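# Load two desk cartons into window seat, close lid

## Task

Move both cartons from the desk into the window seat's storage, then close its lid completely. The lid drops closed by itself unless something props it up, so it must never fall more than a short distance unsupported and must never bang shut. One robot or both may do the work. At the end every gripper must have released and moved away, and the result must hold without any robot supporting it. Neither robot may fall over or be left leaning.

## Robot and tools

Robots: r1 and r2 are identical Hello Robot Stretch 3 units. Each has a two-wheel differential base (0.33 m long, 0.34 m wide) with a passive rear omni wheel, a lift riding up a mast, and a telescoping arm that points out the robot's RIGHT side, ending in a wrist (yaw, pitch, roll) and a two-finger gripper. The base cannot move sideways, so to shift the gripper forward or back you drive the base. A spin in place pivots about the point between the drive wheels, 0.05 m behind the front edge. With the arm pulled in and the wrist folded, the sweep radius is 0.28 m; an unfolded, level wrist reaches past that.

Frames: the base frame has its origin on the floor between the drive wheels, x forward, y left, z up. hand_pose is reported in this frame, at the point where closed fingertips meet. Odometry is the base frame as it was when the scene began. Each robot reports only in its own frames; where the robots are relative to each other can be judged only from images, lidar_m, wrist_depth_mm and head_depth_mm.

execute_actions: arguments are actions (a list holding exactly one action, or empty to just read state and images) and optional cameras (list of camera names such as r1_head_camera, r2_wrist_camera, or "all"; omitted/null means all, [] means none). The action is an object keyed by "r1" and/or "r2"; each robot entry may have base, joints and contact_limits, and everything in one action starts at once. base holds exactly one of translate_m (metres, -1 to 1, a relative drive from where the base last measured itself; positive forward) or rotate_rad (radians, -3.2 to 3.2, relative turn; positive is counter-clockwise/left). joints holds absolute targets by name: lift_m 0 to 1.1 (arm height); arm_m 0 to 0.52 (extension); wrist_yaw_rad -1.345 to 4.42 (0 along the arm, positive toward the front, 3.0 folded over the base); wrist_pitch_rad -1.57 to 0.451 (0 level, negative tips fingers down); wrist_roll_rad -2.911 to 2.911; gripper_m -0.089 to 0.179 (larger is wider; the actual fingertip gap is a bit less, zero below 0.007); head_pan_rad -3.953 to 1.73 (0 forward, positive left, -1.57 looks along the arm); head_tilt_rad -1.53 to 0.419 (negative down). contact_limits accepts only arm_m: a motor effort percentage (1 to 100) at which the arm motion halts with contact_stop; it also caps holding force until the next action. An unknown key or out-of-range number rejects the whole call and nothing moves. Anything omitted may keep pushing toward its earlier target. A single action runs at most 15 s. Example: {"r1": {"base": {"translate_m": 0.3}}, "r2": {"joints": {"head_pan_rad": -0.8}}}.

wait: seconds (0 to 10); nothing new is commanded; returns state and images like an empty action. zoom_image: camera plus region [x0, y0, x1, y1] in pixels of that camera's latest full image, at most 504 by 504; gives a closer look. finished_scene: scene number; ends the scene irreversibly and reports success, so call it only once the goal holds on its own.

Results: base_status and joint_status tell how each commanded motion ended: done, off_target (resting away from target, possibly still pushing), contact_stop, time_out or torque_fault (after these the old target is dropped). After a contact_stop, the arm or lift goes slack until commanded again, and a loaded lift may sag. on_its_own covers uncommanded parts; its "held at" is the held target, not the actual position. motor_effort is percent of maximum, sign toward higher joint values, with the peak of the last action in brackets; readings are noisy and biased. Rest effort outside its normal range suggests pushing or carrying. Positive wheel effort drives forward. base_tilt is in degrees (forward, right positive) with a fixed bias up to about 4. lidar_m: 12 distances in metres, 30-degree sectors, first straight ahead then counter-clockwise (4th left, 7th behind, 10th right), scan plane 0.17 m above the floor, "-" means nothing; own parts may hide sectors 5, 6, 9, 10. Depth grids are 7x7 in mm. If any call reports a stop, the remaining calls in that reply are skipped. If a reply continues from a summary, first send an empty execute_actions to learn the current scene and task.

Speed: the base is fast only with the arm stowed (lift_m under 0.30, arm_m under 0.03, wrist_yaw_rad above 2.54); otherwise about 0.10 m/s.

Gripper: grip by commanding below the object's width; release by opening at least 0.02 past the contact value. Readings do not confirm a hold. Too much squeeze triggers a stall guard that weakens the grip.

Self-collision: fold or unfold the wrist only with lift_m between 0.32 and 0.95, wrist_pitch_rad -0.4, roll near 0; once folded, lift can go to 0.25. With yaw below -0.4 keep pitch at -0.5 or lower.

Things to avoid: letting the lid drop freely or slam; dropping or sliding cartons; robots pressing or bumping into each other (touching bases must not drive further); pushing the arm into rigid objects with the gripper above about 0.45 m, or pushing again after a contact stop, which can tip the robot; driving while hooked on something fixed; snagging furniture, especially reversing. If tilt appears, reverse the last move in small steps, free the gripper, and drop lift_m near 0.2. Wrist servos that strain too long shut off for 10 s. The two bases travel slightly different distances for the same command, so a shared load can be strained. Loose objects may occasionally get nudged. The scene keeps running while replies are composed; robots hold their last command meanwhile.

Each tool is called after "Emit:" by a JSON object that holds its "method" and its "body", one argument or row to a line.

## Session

Emit:
{"method": "execute_actions", "body": {
  "actions": []
}}

Scene clock: 0.00 s.
r1.base_odometry: x=+0.000 y=+0.000 heading=+0.000 (m, m, rad; r1's odometry frame)
r1.turned_by_wheels: +0.000 (rad since the last result)
r1.turned_by_imu: +0.000 (rad since the last result)
r1.base_tilt: forward=+0.8 right=-2.3 (deg)
r1.lidar_m: 2.01 2.22 2.02 1.33 1.23 1.24 1.55 1.48 1.52 1.40 3.51 2.61
r1.head_depth_mm: 2231 3510 3750 3683 3746 3057 2134 / 2226 3218 3340 3382 3360 3040 2162 / 2200 3008 3074 3012 3050 2972 2184 / 2182 2834 2811 2768 2804 2627 2178 / 2151 2588 2577 2565 2587 2169 2072 / 2157 2386 2406 2398 2428 2085 1956 / 2132 2245 2245 2220 2242 2184 2117
r1.base_status: not commanded
r1.joint_positions: lift_m=+0.379 arm_m=+0.001 wrist_yaw_rad=+2.975 wrist_pitch_rad=-0.396 wrist_roll_rad=+0.019 gripper_m=+0.037 head_pan_rad=-0.011 head_tilt_rad=-0.001
r1.joint_status: not commanded
r1.motor_effort: left_wheel=+1 right_wheel=+0 lift_m=+37 arm_m=-1 wrist_yaw_rad=+0 wrist_pitch_rad=+9 wrist_roll_rad=+0 gripper_m=-1 head_pan_rad=+1 head_tilt_rad=+3 (%)
r1.hand_pose: x=+0.0164 y=+0.0783 z=+0.3966 quat_wxyz=(+0.198, +0.709, +0.079, +0.673) (m; r1's base frame)
r1.wrist_depth_mm: 941 - - - - - - / - - - - - - - / 978 - - - - - - / 865 - 883 885 884 868 918 / 694 712 - 734 742 749 747 / 599 621 597 600 604 630 637 / 525 535 - 547 530 555 558
r2.base_odometry: x=+0.000 y=+0.000 heading=+0.000 (m, m, rad; r2's odometry frame)
r2.turned_by_wheels: +0.000 (rad since the last result)
r2.turned_by_imu: +0.000 (rad since the last result)
r2.base_tilt: forward=-2.1 right=+0.1 (deg)
r2.lidar_m: 1.57 1.05 0.97 0.98 1.24 1.60 1.62 1.61 3.78 2.62 2.32 1.75
r2.head_depth_mm: 1962 1985 2016 2038 2051 2096 2042 / 2025 2072 2063 2101 2127 2160 2134 / 2111 2142 2157 2157 2210 2224 2155 / 2182 2230 2272 2267 2280 2328 2169 / 2034 2010 2000 1991 1970 1975 1935 / 1696 1678 1672 1661 1642 1647 1638 / 1440 1443 1428 1422 1418 1411 1405
r2.base_status: not commanded
r2.joint_positions: lift_m=+0.303 arm_m=+0.001 wrist_yaw_rad=+2.949 wrist_pitch_rad=-0.603 wrist_roll_rad=-0.013 gripper_m=+0.037 head_pan_rad=-0.014 head_tilt_rad=+0.014
r2.joint_status: not commanded
r2.motor_effort: left_wheel=+1 right_wheel=+0 lift_m=+19 arm_m=+1 wrist_yaw_rad=+0 wrist_pitch_rad=+4 wrist_roll_rad=+1 gripper_m=+0 head_pan_rad=+0 head_tilt_rad=+1 (%)
r2.hand_pose: x=+0.0166 y=+0.0477 z=+0.2769 quat_wxyz=(+0.274, +0.688, +0.146, +0.656) (m; r2's base frame)
r2.wrist_depth_mm: - - - 966 900 850 794 / 872 - 875 878 879 886 854 / 708 699 695 717 709 724 723 / 585 588 577 599 592 602 603 / 505 523 - 531 525 516 515 / 456 - - - 461 452 455 / - - - - 392 400 408
pictures: r1_head_camera (sideways: a quarter turn clockwise sets it upright), r1_nav_camera (sideways: a quarter turn counterclockwise sets it upright), r1_wrist_camera, r2_head_camera (sideways: a quarter turn clockwise sets it upright), r2_nav_camera (sideways: a quarter turn counterclockwise sets it upright), r2_wrist_camera
camera_calibration (this result's frames):
r1_head_camera: T_world_to_cam=[[-0.0405071, 0.0383657, -0.998442, 1.31896], [0.060937, 0.997497, 0.0358571, -0.0437428], [0.997319, -0.0593896, -0.0427437, 0.00473193], [0, 0, 0, 1]] pos_world=[0.0513736, -0.00668841, 1.31868]
r1_nav_camera: T_world_to_cam=[[-0.0178621, 0.0000454003, 0.99984, -1.25582], [0.0284136, -0.999596, 0.000552995, 0.0488126], [0.999437, 0.0284189, 0.0178535, -0.0729188], [0, 0, 0, 1]] pos_world=[0.0490592, 0.0509222, 1.25689]
r1_wrist_camera: T_world_to_cam=[[0.982885, -0.184143, 0.00532698, -0.0052833], [-0.0993423, -0.554158, -0.826462, 0.398025], [0.155139, 0.811788, -0.562967, 0.323035], [0, 0, 0, 1]] pos_world=[-0.00538193, -0.0426401, 0.510838]
r2_head_camera: T_world_to_cam=[[-0.0383677, 0.0109686, -0.999203, 1.31962], [0.0310976, 0.999469, 0.00977741, -0.0144358], [0.99878, -0.0306977, -0.0386884, 0.00244886], [0, 0, 0, 1]] pos_world=[0.0486336, 0.0000290213, 1.3188]
r2_nav_camera: T_world_to_cam=[[-0.054941, -0.0215904, 0.998256, -1.25697], [0.0061344, -0.999755, -0.0212851, 0.0823158], [0.998471, 0.00495428, 0.05506, -0.120341], [0, 0, 0, 1]] pos_world=[0.0505924, 0.0557533, 1.26316]
r2_wrist_camera: T_world_to_cam=[[0.993202, -0.116363, -0.00304483, -0.00340034], [-0.0828275, -0.688104, -0.720869, 0.271548], [0.0817871, 0.716221, -0.693064, 0.322178], [0, 0, 0, 1]] pos_world=[-0.000481147, -0.0442934, 0.41903]
Images, in order (width x height): r1_head_camera 896x504, r1_nav_camera 672x504, r1_wrist_camera 644x364, r2_head_camera 896x504, r2_nav_camera 672x504, r2_wrist_camera 644x364.

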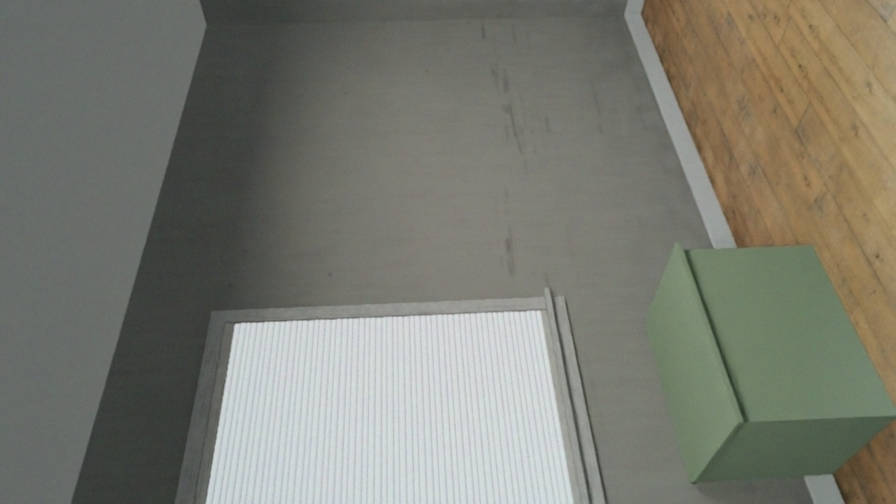

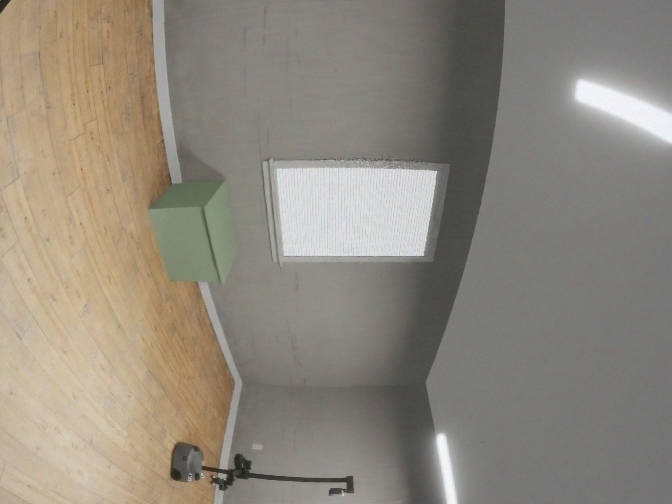

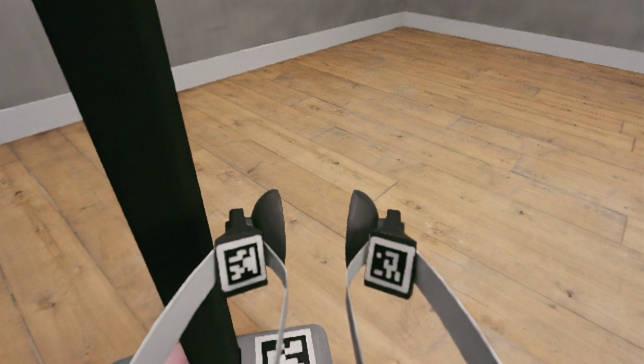

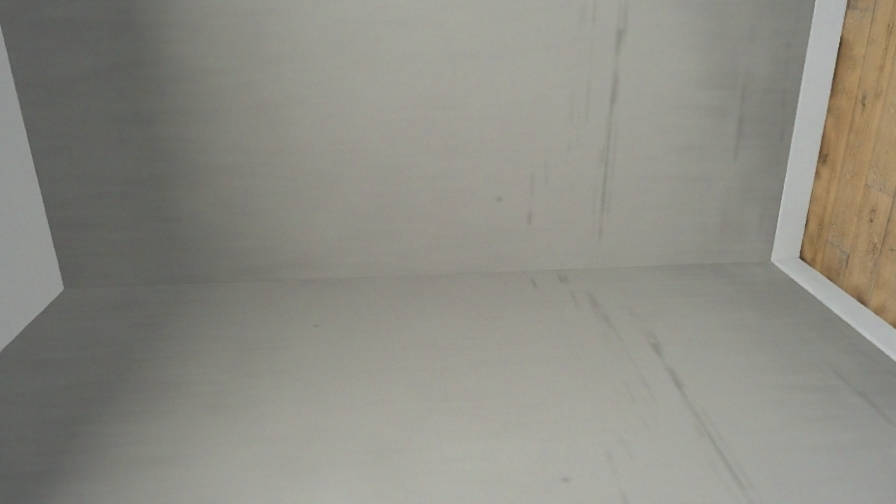

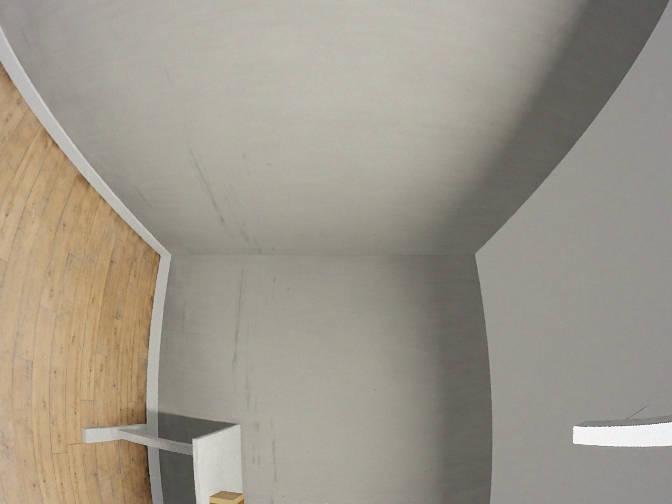

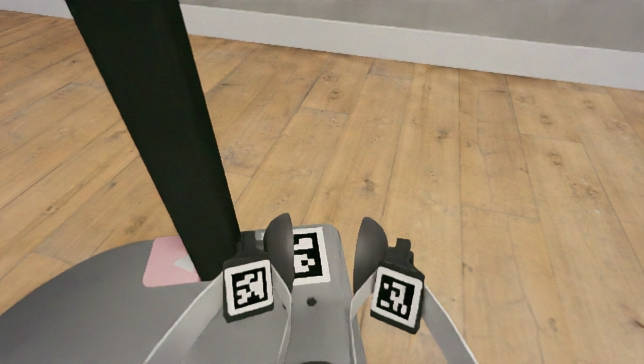

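Emit:
{"method": "execute_actions", "body": {
  "actions": [
    {"r1":{"base":{"rotate_rad":0.08},"joints":{"lift_m":0.28,"head_tilt_rad":-0.6}},"r2":{"joints":{"lift_m":0.28,"head_pan_rad":-0.9,"head_tilt_rad":-0.4}}}
  ],
  "cameras": ["r2_head_camera"]
}}

Emit:
{"method": "execute_actions", "body": {
  "actions": [
    {"r1":{"base":{"translate_m":1.0}}}
  ],
  "cameras": ["r1_head_camera"]
}}

Scene clock: 11.33 s.
r1.base_odometry: x=+0.000 y=+0.000 heading=+0.080 (m, m, rad; r1's odometry frame)
r1.turned_by_wheels: +0.080 (rad since the last result)
r1.turned_by_imu: +0.081 (rad since the last result)
r1.base_tilt: forward=+0.9 right=-2.0 (deg)
r1.lidar_m: 2.00 2.25 1.84 1.30 1.23 1.26 1.57 1.47 1.41 1.40 3.50 2.62
r1.head_depth_mm: 2935 3313 2780 2105 1702 1429 1228 / 2720 3016 2782 2122 1719 1432 1223 / 2518 2785 2827 2130 1723 1436 1225 / 2353 2523 2347 2116 1721 1438 1233 / 2229 2397 2161 2142 1711 1433 1232 / 2089 2263 2191 2146 1724 1438 1241 / 1982 2153 2333 2149 1726 1445 1239
r1.base_status: done
r1.joint_positions: lift_m=+0.281 arm_m=+0.001 wrist_yaw_rad=+2.975 wrist_pitch_rad=-0.397 wrist_roll_rad=+0.019 gripper_m=+0.037 head_pan_rad=-0.011 head_tilt_rad=-0.592
r1.joint_status: all done
r1.motor_effort: left_wheel=+0(3) right_wheel=+2(5) lift_m=+17(36) arm_m=-1(1) wrist_yaw_rad=+0(0) wrist_pitch_rad=+9(9) wrist_roll_rad=+0(0) gripper_m=-1(1) head_pan_rad=+1(1) head_tilt_rad=-3(40) (%)
r1.hand_pose: x=+0.0164 y=+0.0782 z=+0.2981 quat_wxyz=(+0.198, +0.709, +0.080, +0.673) (m; r1's base frame)
r1.wrist_depth_mm: 953 - - - - - - / - - - - - - - / 834 - 896 896 915 919 940 / 680 - 693 726 739 720 749 / 557 577 - 581 589 588 603 / 479 510 - 519 493 508 521 / - - - - 427 443 442
r2.base_odometry: x=+0.000 y=+0.000 heading=+0.000 (m, m, rad; r2's odometry frame)
r2.turned_by_wheels: +0.000 (rad since the last result)
r2.turned_by_imu: +0.000 (rad since the last result)
r2.base_tilt: forward=-2.3 right=+0.1 (deg)
r2.lidar_m: 1.57 1.05 0.97 0.98 1.24 1.60 1.62 1.61 3.80 2.62 2.33 1.75
r2.head_depth_mm: 2478 2708 2800 2852 2100 1664 1372 / 2343 2535 1919 2585 2110 1652 1372 / 2246 2391 2024 2685 2126 1665 1375 / 2115 2271 2039 2618 2099 1676 1379 / 2022 2153 1890 2538 2115 1672 1376 / 1919 2051 2084 2360 2070 1674 1390 / 1839 1963 2004 1861 2066 1693 1395
r2.base_status: not commanded
r2.joint_positions: lift_m=+0.280 arm_m=+0.001 wrist_yaw_rad=+2.949 wrist_pitch_rad=-0.604 wrist_roll_rad=-0.013 gripper_m=+0.037 head_pan_rad=-0.893 head_tilt_rad=-0.394
r2.joint_status: all done
r2.motor_effort: left_wheel=+0(1) right_wheel=+0(0) lift_m=+15(16) arm_m=+1(1) wrist_yaw_rad=+1(0) wrist_pitch_rad=+4(5) wrist_roll_rad=+1(0) gripper_m=+0(0) head_pan_rad=-3(41) head_tilt_rad=-2(19) (%)
r2.hand_pose: x=+0.0166 y=+0.0476 z=+0.2537 quat_wxyz=(+0.274, +0.688, +0.146, +0.656) (m; r2's base frame)
r2.wrist_depth_mm: - - - 951 893 835 790 / 809 - 836 835 841 847 811 / 653 670 663 667 668 679 676 / 551 561 559 557 563 570 565 / 475 504 - - 489 485 491 / - - - - 433 427 427 / - - - - 369 382 380
pictures: r2_head_camera (sideways: a quarter turn clockwise sets it upright)
camera_calibration (this result's frames):
r2_head_camera: T_world_to_cam=[[-0.262966, 0.34316, -0.901715, 1.19355], [0.791216, 0.611534, 0.00198661, -0.00892665], [0.552111, -0.712929, -0.432326, 0.517519], [0, 0, 0, 1]] pos_world=[0.0351986, -0.0351667, 1.3]
Images, in order (width x height): r2_head_camera 896x504.

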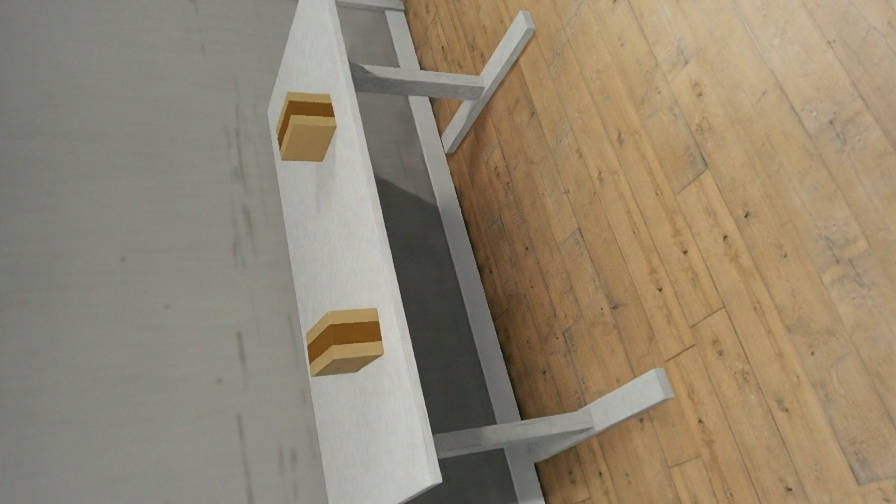

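Scene clock: 16.37 s.
r1.base_odometry: x=+0.997 y=+0.080 heading=+0.080 (m, m, rad; r1's odometry frame)
r1.turned_by_wheels: +0.000 (rad since the last result)
r1.turned_by_imu: +0.008 (rad since the last result)
r1.base_tilt: forward=+1.0 right=-2.0 (deg)
r1.lidar_m: 1.03 1.02 1.45 1.86 1.77 1.81 2.41 1.92 1.92 3.13 2.00 2.11
r1.head_depth_mm: 1807 2026 2362 2136 1718 1421 1226 / 1695 1897 2146 2105 1707 1427 1230 / 1569 1744 1950 1567 1669 1424 1233 / 1469 1597 1744 1454 1578 1432 1229 / 1382 1499 1642 1374 1462 1440 1235 / 1302 1416 1566 1376 1360 1438 1244 / 1238 1329 1462 1493 1641 1443 1246
r1.base_status: done
r1.joint_positions: lift_m=+0.281 arm_m=+0.001 wrist_yaw_rad=+2.975 wrist_pitch_rad=-0.397 wrist_roll_rad=+0.019 gripper_m=+0.037 head_pan_rad=-0.011 head_tilt_rad=-0.593
r1.joint_status: not commanded
r1.motor_effort: left_wheel=+0(6) right_wheel=+2(9) lift_m=+18(17) arm_m=-1(1) wrist_yaw_rad=+0(0) wrist_pitch_rad=+9(9) wrist_roll_rad=+0(0) gripper_m=+0(1) head_pan_rad=+1(1) head_tilt_rad=-4(5) (%)
r1.hand_pose: x=+0.0164 y=+0.0782 z=+0.2981 quat_wxyz=(+0.198, +0.709, +0.080, +0.673) (m; r1's base frame)
r1.wrist_depth_mm: - - - - - - - / - - - - - - - / 815 - 865 894 905 906 939 / 675 - 703 708 713 717 735 / 559 570 - 588 600 594 599 / 494 509 - 507 487 502 504 / - - - - 441 439 443
r2.base_odometry: x=+0.000 y=+0.000 heading=+0.000 (m, m, rad; r2's odometry frame)
r2.turned_by_wheels: +0.000 (rad since the last result)
r2.turned_by_imu: +0.000 (rad since the last result)
r2.base_tilt: forward=-2.1 right=+0.1 (deg)
r2.lidar_m: 1.57 1.05 0.97 0.98 1.24 1.60 1.62 1.61 2.00 3.50 2.32 1.75
r2.head_depth_mm: 2493 2729 2826 2820 2080 1659 1371 / 2374 2539 1904 2585 2099 1662 1380 / 2226 2410 2030 2745 2108 1675 1388 / 2110 2271 2040 2621 2110 1678 1378 / 2026 2145 1922 2505 2108 1672 1380 / 1927 2061 2067 2352 2068 1686 1391 / 1837 1974 2018 1848 2110 1690 1390
r2.base_status: not commanded
r2.joint_positions: lift_m=+0.280 arm_m=+0.001 wrist_yaw_rad=+2.949 wrist_pitch_rad=-0.604 wrist_roll_rad=-0.013 gripper_m=+0.037 head_pan_rad=-0.893 head_tilt_rad=-0.394
r2.joint_status: not commanded
r2.motor_effort: left_wheel=+0(0) right_wheel=+0(0) lift_m=+15(15) arm_m=+1(1) wrist_yaw_rad=-1(0) wrist_pitch_rad=+5(5) wrist_roll_rad=+1(1) gripper_m=+0(1) head_pan_rad=-3(4) head_tilt_rad=-1(1) (%)
r2.hand_pose: x=+0.0166 y=+0.0476 z=+0.2537 quat_wxyz=(+0.274, +0.688, +0.146, +0.656) (m; r2's base frame)
r2.wrist_depth_mm: - - - 975 880 833 791 / 813 - 836 827 838 855 814 / 654 665 671 674 679 673 667 / 552 555 561 557 562 571 569 / 475 511 - - 498 491 482 / - - - - 435 429 430 / - - - - 372 378 380
pictures: r1_head_camera (sideways: a quarter turn clockwise sets it upright)
camera_calibration (this result's frames):
r1_head_camera: T_world_to_cam=[[-0.591403, 0.0444948, -0.805148, 1.06996], [0.072459, 0.99737, 0.00189452, 0.000417413], [0.803114, -0.0572198, -0.593071, 0.72213], [0, 0, 0, 1]] pos_world=[0.0527925, -0.00670378, 1.28975]
Images, in order (width x height): r1_head_camera 896x504.

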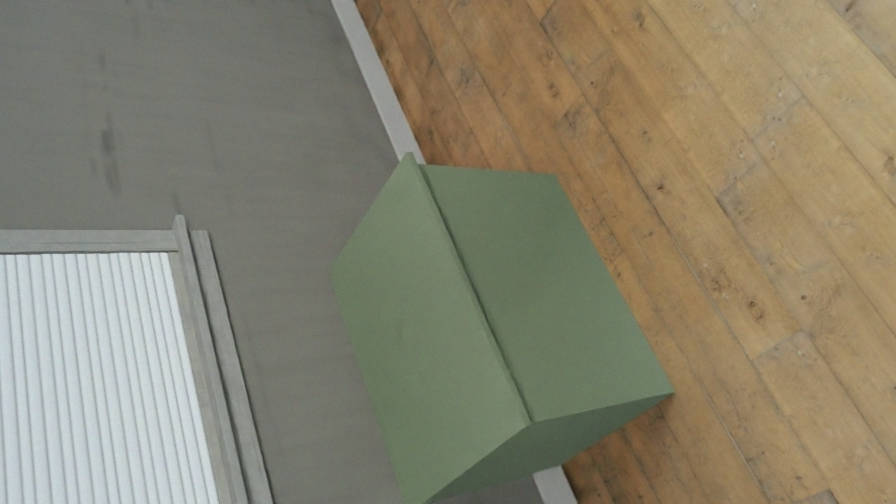

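Emit:
{"method": "execute_actions", "body": {
  "actions": [
    {"r1":{"base":{"translate_m":0.76}},"r2":{"base":{"rotate_rad":-0.89}}}
  ],
  "cameras": []
}}

Emit:
{"method": "execute_actions", "body": {
  "actions": [
    {"r1":{"base":{"rotate_rad":2.105},"joints":{"head_pan_rad":-1.57,"head_tilt_rad":-0.9}},"r2":{"base":{"translate_m":1.0}}}
  ],
  "cameras": []
}}

Emit:
{"method": "execute_actions", "body": {
  "actions": [
    {"r1":{"joints":{"lift_m":0.33}},"r2":{"base":{"translate_m":0.2}}}
  ],
  "cameras": []
}}

Emit:
{"method": "execute_actions", "body": {
  "actions": [
    {"r1":{"joints":{"wrist_yaw_rad":1.57,"gripper_m":0}},"r2":{"base":{"rotate_rad":2.045},"joints":{"lift_m":0.9,"wrist_pitch_rad":-0.4,"head_pan_rad":-1.57,"head_tilt_rad":-0.7}}}
  ],
  "cameras": ["r1_head_camera","r2_head_camera"]
}}

Scene clock: 41.20 s.
r1.base_odometry: x=+1.754 y=+0.140 heading=+0.080 (m, m, rad; r1's odometry frame)
r1.turned_by_wheels: +0.000 (rad since the last result)
r1.turned_by_imu: +0.006 (rad since the last result)
r1.base_tilt: forward=+0.8 right=-2.1 (deg)
r1.lidar_m: 0.35 0.34 0.35 1.06 2.18 2.24 2.98 2.52 2.83 1.78 2.58 0.50
r1.head_depth_mm: 972 1102 1266 1493 1666 1432 1235 / 901 1006 1145 1336 1569 916 1043 / 829 924 1035 1203 1340 920 843 / 781 859 945 1096 1103 923 794 / 736 804 894 1008 1076 922 794 / 695 755 834 925 1027 922 797 / 657 714 781 842 971 927 797
r1.base_status: done
r1.joint_positions: lift_m=+0.281 arm_m=+0.001 wrist_yaw_rad=+2.975 wrist_pitch_rad=-0.397 wrist_roll_rad=+0.019 gripper_m=+0.037 head_pan_rad=-0.011 head_tilt_rad=-0.594
r1.joint_status: not commanded
r1.motor_effort: left_wheel=+0(8) right_wheel=+2(8) lift_m=+18(17) arm_m=-1(2) wrist_yaw_rad=+0(0) wrist_pitch_rad=+9(9) wrist_roll_rad=+0(0) gripper_m=+0(1) head_pan_rad=+0(0) head_tilt_rad=-4(4) (%)
r1.hand_pose: x=+0.0164 y=+0.0782 z=+0.2981 quat_wxyz=(+0.198, +0.709, +0.080, +0.673) (m; r1's base frame)
r1.wrist_depth_mm: - - - - 876 323 277 / - - - - 925 340 285 / 863 - 876 908 926 362 301 / 683 - 693 718 704 383 317 / 560 567 - 591 538 409 336 / 483 499 - 518 491 439 357 / - - - - 442 432 382
r2.base_odometry: x=+0.000 y=+0.000 heading=-0.890 (m, m, rad; r2's odometry frame)
r2.turned_by_wheels: -0.890 (rad since the last result)
r2.turned_by_imu: -0.898 (rad since the last result)
r2.base_tilt: forward=-2.1 right=+0.1 (deg)
r2.lidar_m: 1.76 1.76 1.32 1.00 0.98 1.02 1.45 1.60 1.61 1.73 3.81 2.32
r2.head_depth_mm: 3159 3383 3621 2797 2088 1650 1369 / 3212 3440 3647 2845 2093 1665 1372 / 3259 3488 3711 2865 2109 1676 1389 / 3244 3601 3822 2860 2126 1666 1384 / 3403 3618 3931 2916 2137 1681 1380 / 3377 3742 3987 2908 2134 1676 1401 / 3500 3796 - 2926 2153 1682 1396
r2.base_status: done
r2.joint_positions: lift_m=+0.280 arm_m=+0.001 wrist_yaw_rad=+2.949 wrist_pitch_rad=-0.604 wrist_roll_rad=-0.013 gripper_m=+0.037 head_pan_rad=-0.893 head_tilt_rad=-0.395
r2.joint_status: not commanded
r2.motor_effort: left_wheel=+3(13) right_wheel=-2(7) lift_m=+15(15) arm_m=+1(0) wrist_yaw_rad=-1(1) wrist_pitch_rad=+4(5) wrist_roll_rad=+0(0) gripper_m=+0(0) head_pan_rad=-2(4) head_tilt_rad=-1(1) (%)
r2.hand_pose: x=+0.0166 y=+0.0476 z=+0.2536 quat_wxyz=(+0.274, +0.688, +0.146, +0.656) (m; r2's base frame)
r2.wrist_depth_mm: 728 - 962 - - - - / 766 - 826 827 839 833 850 / 665 668 675 660 676 680 681 / 553 561 554 562 565 563 568 / 477 506 - - 490 487 485 / - - - - 432 424 424 / - - - - 370 379 380
pictures: none
No camera images: the call's "cameras" was empty. Leave "cameras" out to get every camera's image.

Scene clock: 46.30 s.
r1.base_odometry: x=+1.754 y=+0.140 heading=+2.185 (m, m, rad; r1's odometry frame)
r1.turned_by_wheels: +2.105 (rad since the last result)
r1.turned_by_imu: +2.111 (rad since the last result)
r1.base_tilt: forward=+0.8 right=-2.2 (deg)
r1.lidar_m: 2.17 2.23 2.95 2.52 2.03 2.71 2.58 0.51 0.36 0.34 0.35 1.06
r1.head_depth_mm: 718 830 1018 1003 885 1066 1118 / 715 821 1008 1004 883 1029 1137 / 709 784 996 1006 884 1007 1157 / 702 778 983 998 883 981 - / 700 778 976 1002 886 958 1122 / 693 780 966 1198 1356 1214 1115 / 687 770 955 1184 1367 1233 1119
r1.base_status: done
r1.joint_positions: lift_m=+0.281 arm_m=+0.001 wrist_yaw_rad=+2.975 wrist_pitch_rad=-0.397 wrist_roll_rad=+0.019 gripper_m=+0.037 head_pan_rad=-1.563 head_tilt_rad=-0.889
r1.joint_status: all done
r1.motor_effort: left_wheel=+1(4) right_wheel=+1(10) lift_m=+18(17) arm_m=-1(2) wrist_yaw_rad=+0(0) wrist_pitch_rad=+10(9) wrist_roll_rad=+0(0) gripper_m=+0(0) head_pan_rad=-2(38) head_tilt_rad=-6(28) (%)
r1.hand_pose: x=+0.0164 y=+0.0782 z=+0.2981 quat_wxyz=(+0.198, +0.709, +0.080, +0.673) (m; r1's base frame)
r1.wrist_depth_mm: - - - - - - - / - - - - - - - / 864 - 896 892 919 935 944 / 685 - 695 688 714 729 726 / 563 576 - 591 593 595 608 / 494 495 - 515 484 511 504 / - - - - 437 439 436
r2.base_odometry: x=+0.630 y=-0.777 heading=-0.890 (m, m, rad; r2's odometry frame)
r2.turned_by_wheels: +0.000 (rad since the last result)
r2.turned_by_imu: +0.004 (rad since the last result)
r2.base_tilt: forward=-2.1 right=+0.1 (deg)
r2.lidar_m: 1.32 0.84 1.35 1.46 1.44 1.50 2.14 2.16 1.90 3.43 3.35 1.39
r2.head_depth_mm: 2783 2991 3198 2828 2082 1653 1373 / 2838 3042 3276 2762 2087 1657 1377 / 2877 3090 3361 2875 2080 1660 1375 / 2884 3152 3389 2870 2122 1670 1376 / 2974 3191 3430 2894 2124 1684 1381 / 2931 3142 3195 1378 2151 1635 1394 / 2416 2467 2525 1309 1086 1635 1387
r2.base_status: done
r2.joint_positions: lift_m=+0.280 arm_m=+0.001 wrist_yaw_rad=+2.949 wrist_pitch_rad=-0.604 wrist_roll_rad=-0.013 gripper_m=+0.037 head_pan_rad=-0.893 head_tilt_rad=-0.395
r2.joint_status: not commanded
r2.motor_effort: left_wheel=+2(14) right_wheel=-1(6) lift_m=+15(15) arm_m=+0(0) wrist_yaw_rad=+0(0) wrist_pitch_rad=+4(4) wrist_roll_rad=+1(1) gripper_m=+0(0) head_pan_rad=-3(3) head_tilt_rad=-2(1) (%)
r2.hand_pose: x=+0.0166 y=+0.0476 z=+0.2535 quat_wxyz=(+0.274, +0.688, +0.146, +0.656) (m; r2's base frame)
r2.wrist_depth_mm: - - - - - - 966 / 822 - 821 829 842 836 842 / 671 650 658 674 677 667 624 / 551 554 558 561 573 551 551 / 480 504 - - 492 487 493 / - - - - 436 428 426 / - - - - 369 383 384
pictures: none
No camera images: the call's "cameras" was empty. Leave "cameras" out to get every camera's image.

Scene clock: 48.83 s.
r1.base_odometry: x=+1.754 y=+0.140 heading=+2.185 (m, m, rad; r1's odometry frame)
r1.turned_by_wheels: +0.000 (rad since the last result)
r1.turned_by_imu: +0.000 (rad since the last result)
r1.base_tilt: forward=+0.9 right=-2.1 (deg)
r1.lidar_m: 2.17 2.23 2.94 2.52 3.05 2.71 2.58 0.51 0.36 0.34 0.35 1.05
r1.head_depth_mm: 721 830 1021 1004 885 1061 1117 / 716 821 1007 999 886 1033 1132 / 709 784 998 1005 883 1003 - / 706 779 988 1005 887 981 - / 698 776 976 1007 885 957 1125 / 694 777 966 1193 1357 1215 1121 / 688 767 957 1177 1362 1237 1123
r1.base_status: not commanded
r1.joint_positions: lift_m=+0.329 arm_m=+0.001 wrist_yaw_rad=+2.975 wrist_pitch_rad=-0.397 wrist_roll_rad=+0.019 gripper_m=+0.037 head_pan_rad=-1.563 head_tilt_rad=-0.889
r1.joint_status: all done
r1.motor_effort: left_wheel=+0(0) right_wheel=+1(2) lift_m=+53(56) arm_m=-2(2) wrist_yaw_rad=+0(0) wrist_pitch_rad=+9(10) wrist_roll_rad=+0(0) gripper_m=+0(1) head_pan_rad=-2(3) head_tilt_rad=-6(6) (%)
r1.hand_pose: x=+0.0164 y=+0.0782 z=+0.3468 quat_wxyz=(+0.198, +0.709, +0.080, +0.673) (m; r1's base frame)
r1.wrist_depth_mm: - - - - - - - / - - - - - - - / 964 - 964 - - - - / 778 - 783 781 797 827 817 / 648 639 - 661 664 666 678 / 545 540 - 553 534 561 564 / 467 - - 487 488 502 494
r2.base_odometry: x=+0.755 y=-0.932 heading=-0.890 (m, m, rad; r2's odometry frame)
r2.turned_by_wheels: +0.000 (rad since the last result)
r2.turned_by_imu: +0.001 (rad since the last result)
r2.base_tilt: forward=-2.2 right=+0.1 (deg)
r2.lidar_m: 1.13 0.68 0.69 1.56 1.54 1.60 2.29 2.30 2.00 3.34 3.25 1.21
r2.head_depth_mm: 2677 2895 3123 2826 2089 1652 1375 / 2761 2959 3196 2849 2089 1664 1374 / 2789 2980 3250 2857 2106 1674 1377 / 2844 3024 3291 2884 2100 1672 1381 / 2907 3077 3330 1304 1972 1666 1379 / 2619 2620 2737 1310 960 1504 1393 / 2055 2137 2154 1310 850 755 675
r2.base_status: done
r2.joint_positions: lift_m=+0.280 arm_m=+0.001 wrist_yaw_rad=+2.949 wrist_pitch_rad=-0.605 wrist_roll_rad=-0.013 gripper_m=+0.037 head_pan_rad=-0.893 head_tilt_rad=-0.395
r2.joint_status: not commanded
r2.motor_effort: left_wheel=+2(13) right_wheel=+0(7) lift_m=+15(15) arm_m=+0(1) wrist_yaw_rad=+0(0) wrist_pitch_rad=+4(5) wrist_roll_rad=+1(0) gripper_m=-1(0) head_pan_rad=-3(3) head_tilt_rad=-1(1) (%)
r2.hand_pose: x=+0.0166 y=+0.0475 z=+0.2535 quat_wxyz=(+0.274, +0.688, +0.147, +0.656) (m; r2's base frame)
r2.wrist_depth_mm: - - - - - - 566 / 809 - 815 825 837 843 762 / 668 655 675 680 679 618 677 / 555 554 560 569 544 556 568 / 478 505 - - 493 489 489 / - - - - 436 425 426 / - - - - 366 380 379
pictures: none
No camera images: the call's "cameras" was empty. Leave "cameras" out to get every camera's image.

Scene clock: 55.30 s.
r1.base_odometry: x=+1.754 y=+0.140 heading=+2.185 (m, m, rad; r1's odometry frame)
r1.turned_by_wheels: +0.000 (rad since the last result)
r1.turned_by_imu: +0.001 (rad since the last result)
r1.base_tilt: forward=+0.8 right=-2.1 (deg)
r1.lidar_m: 2.17 2.23 2.94 2.51 3.05 2.71 2.58 0.51 0.36 0.34 0.35 1.05
r1.head_depth_mm: 722 832 1015 1003 886 1059 1128 / 715 820 1007 1003 885 1031 1133 / 711 785 994 1004 883 1000 - / 702 779 978 1006 885 976 - / 698 778 977 1004 885 961 1143 / 695 778 968 1189 1369 1217 1133 / 688 769 957 1179 1360 1239 1119
r1.base_status: not commanded
r1.joint_positions: lift_m=+0.329 arm_m=+0.001 wrist_yaw_rad=+1.572 wrist_pitch_rad=-0.397 wrist_roll_rad=+0.019 gripper_m=+0.000 head_pan_rad=-1.563 head_tilt_rad=-0.889
r1.joint_status: all done
r1.motor_effort: left_wheel=+1(1) right_wheel=+1(2) lift_m=+54(54) arm_m=-2(1) wrist_yaw_rad=-1(1) wrist_pitch_rad=+9(9) wrist_roll_rad=+0(0) gripper_m=-2(81) head_pan_rad=-2(3) head_tilt_rad=-6(6) (%)
r1.hand_pose: x=+0.2056 y=-0.1456 z=+0.3468 quat_wxyz=(+0.585, +0.593, -0.397, +0.386) (m; r1's base frame)
r1.wrist_depth_mm: - - - - - - 702 / - - - - - - 733 / 970 935 985 - 992 977 731 / 755 771 784 772 798 773 698 / 617 636 654 - 652 661 650 / 537 556 534 544 575 570 560 / 473 480 482 480 489 491 497
r2.base_odometry: x=+0.755 y=-0.932 heading=+1.155 (m, m, rad; r2's odometry frame)
r2.turned_by_wheels: +2.045 (rad since the last result)
r2.turned_by_imu: +2.070 (rad since the last result)
r2.base_tilt: forward=-2.2 right=+0.1 (deg)
r2.lidar_m: 1.52 1.57 2.15 2.30 2.30 3.39 3.24 1.21 1.15 0.68 0.68 1.57
r2.head_depth_mm: 963 1087 1006 815 - - 1158 / 964 1088 1012 792 702 - 1166 / 960 1090 1011 650 590 - - / 961 1087 1013 757 620 - 1163 / 961 1084 1020 822 706 - 1150 / 958 1080 1022 824 691 620 1161 / 956 1073 1060 829 693 619 1184
r2.base_status: done
r2.joint_positions: lift_m=+0.900 arm_m=+0.001 wrist_yaw_rad=+2.949 wrist_pitch_rad=-0.421 wrist_roll_rad=-0.013 gripper_m=+0.037 head_pan_rad=-1.563 head_tilt_rad=-0.691
r2.joint_status: all done
r2.motor_effort: left_wheel=-1(10) right_wheel=+2(10) lift_m=+23(25) arm_m=+0(1) wrist_yaw_rad=+0(0) wrist_pitch_rad=+7(7) wrist_roll_rad=+1(1) gripper_m=+0(0) head_pan_rad=-2(38) head_tilt_rad=-3(15) (%)
r2.hand_pose: x=+0.0217 y=+0.0740 z=+0.9118 quat_wxyz=(+0.213, +0.698, +0.082, +0.679) (m; r2's base frame)
r2.wrist_depth_mm: - - - - - - - / - - - - - - - / - - - - - - - / - - - - - - - / - - - - - - - / - - - - - - - / - - - - - - -
pictures: r1_head_camera (sideways: a quarter turn clockwise sets it upright), r2_head_camera (sideways: a quarter turn clockwise sets it upright)
camera_calibration (this result's frames):
r1_head_camera: T_world_to_cam=[[0.0316544, 0.800956, -0.597886, 0.796053], [0.998547, -0.0514489, -0.0160563, 0.0181355], [-0.043621, -0.596509, -0.80142, 0.998272], [0, 0, 0, 1]] pos_world=[0.000237843, -0.0411917, 1.27628]
r2_head_camera: T_world_to_cam=[[0.00513915, 0.677154, -0.735824, 0.975628], [0.999921, -0.011891, -0.0039592, -0.00245936], [-0.0114306, -0.735746, -0.677162, 0.83949], [0, 0, 0, 1]] pos_world=[0.00704118, -0.0430284, 1.28635]
Images, in order (width x height): r1_head_camera 896x504, r2_head_camera 896x504.

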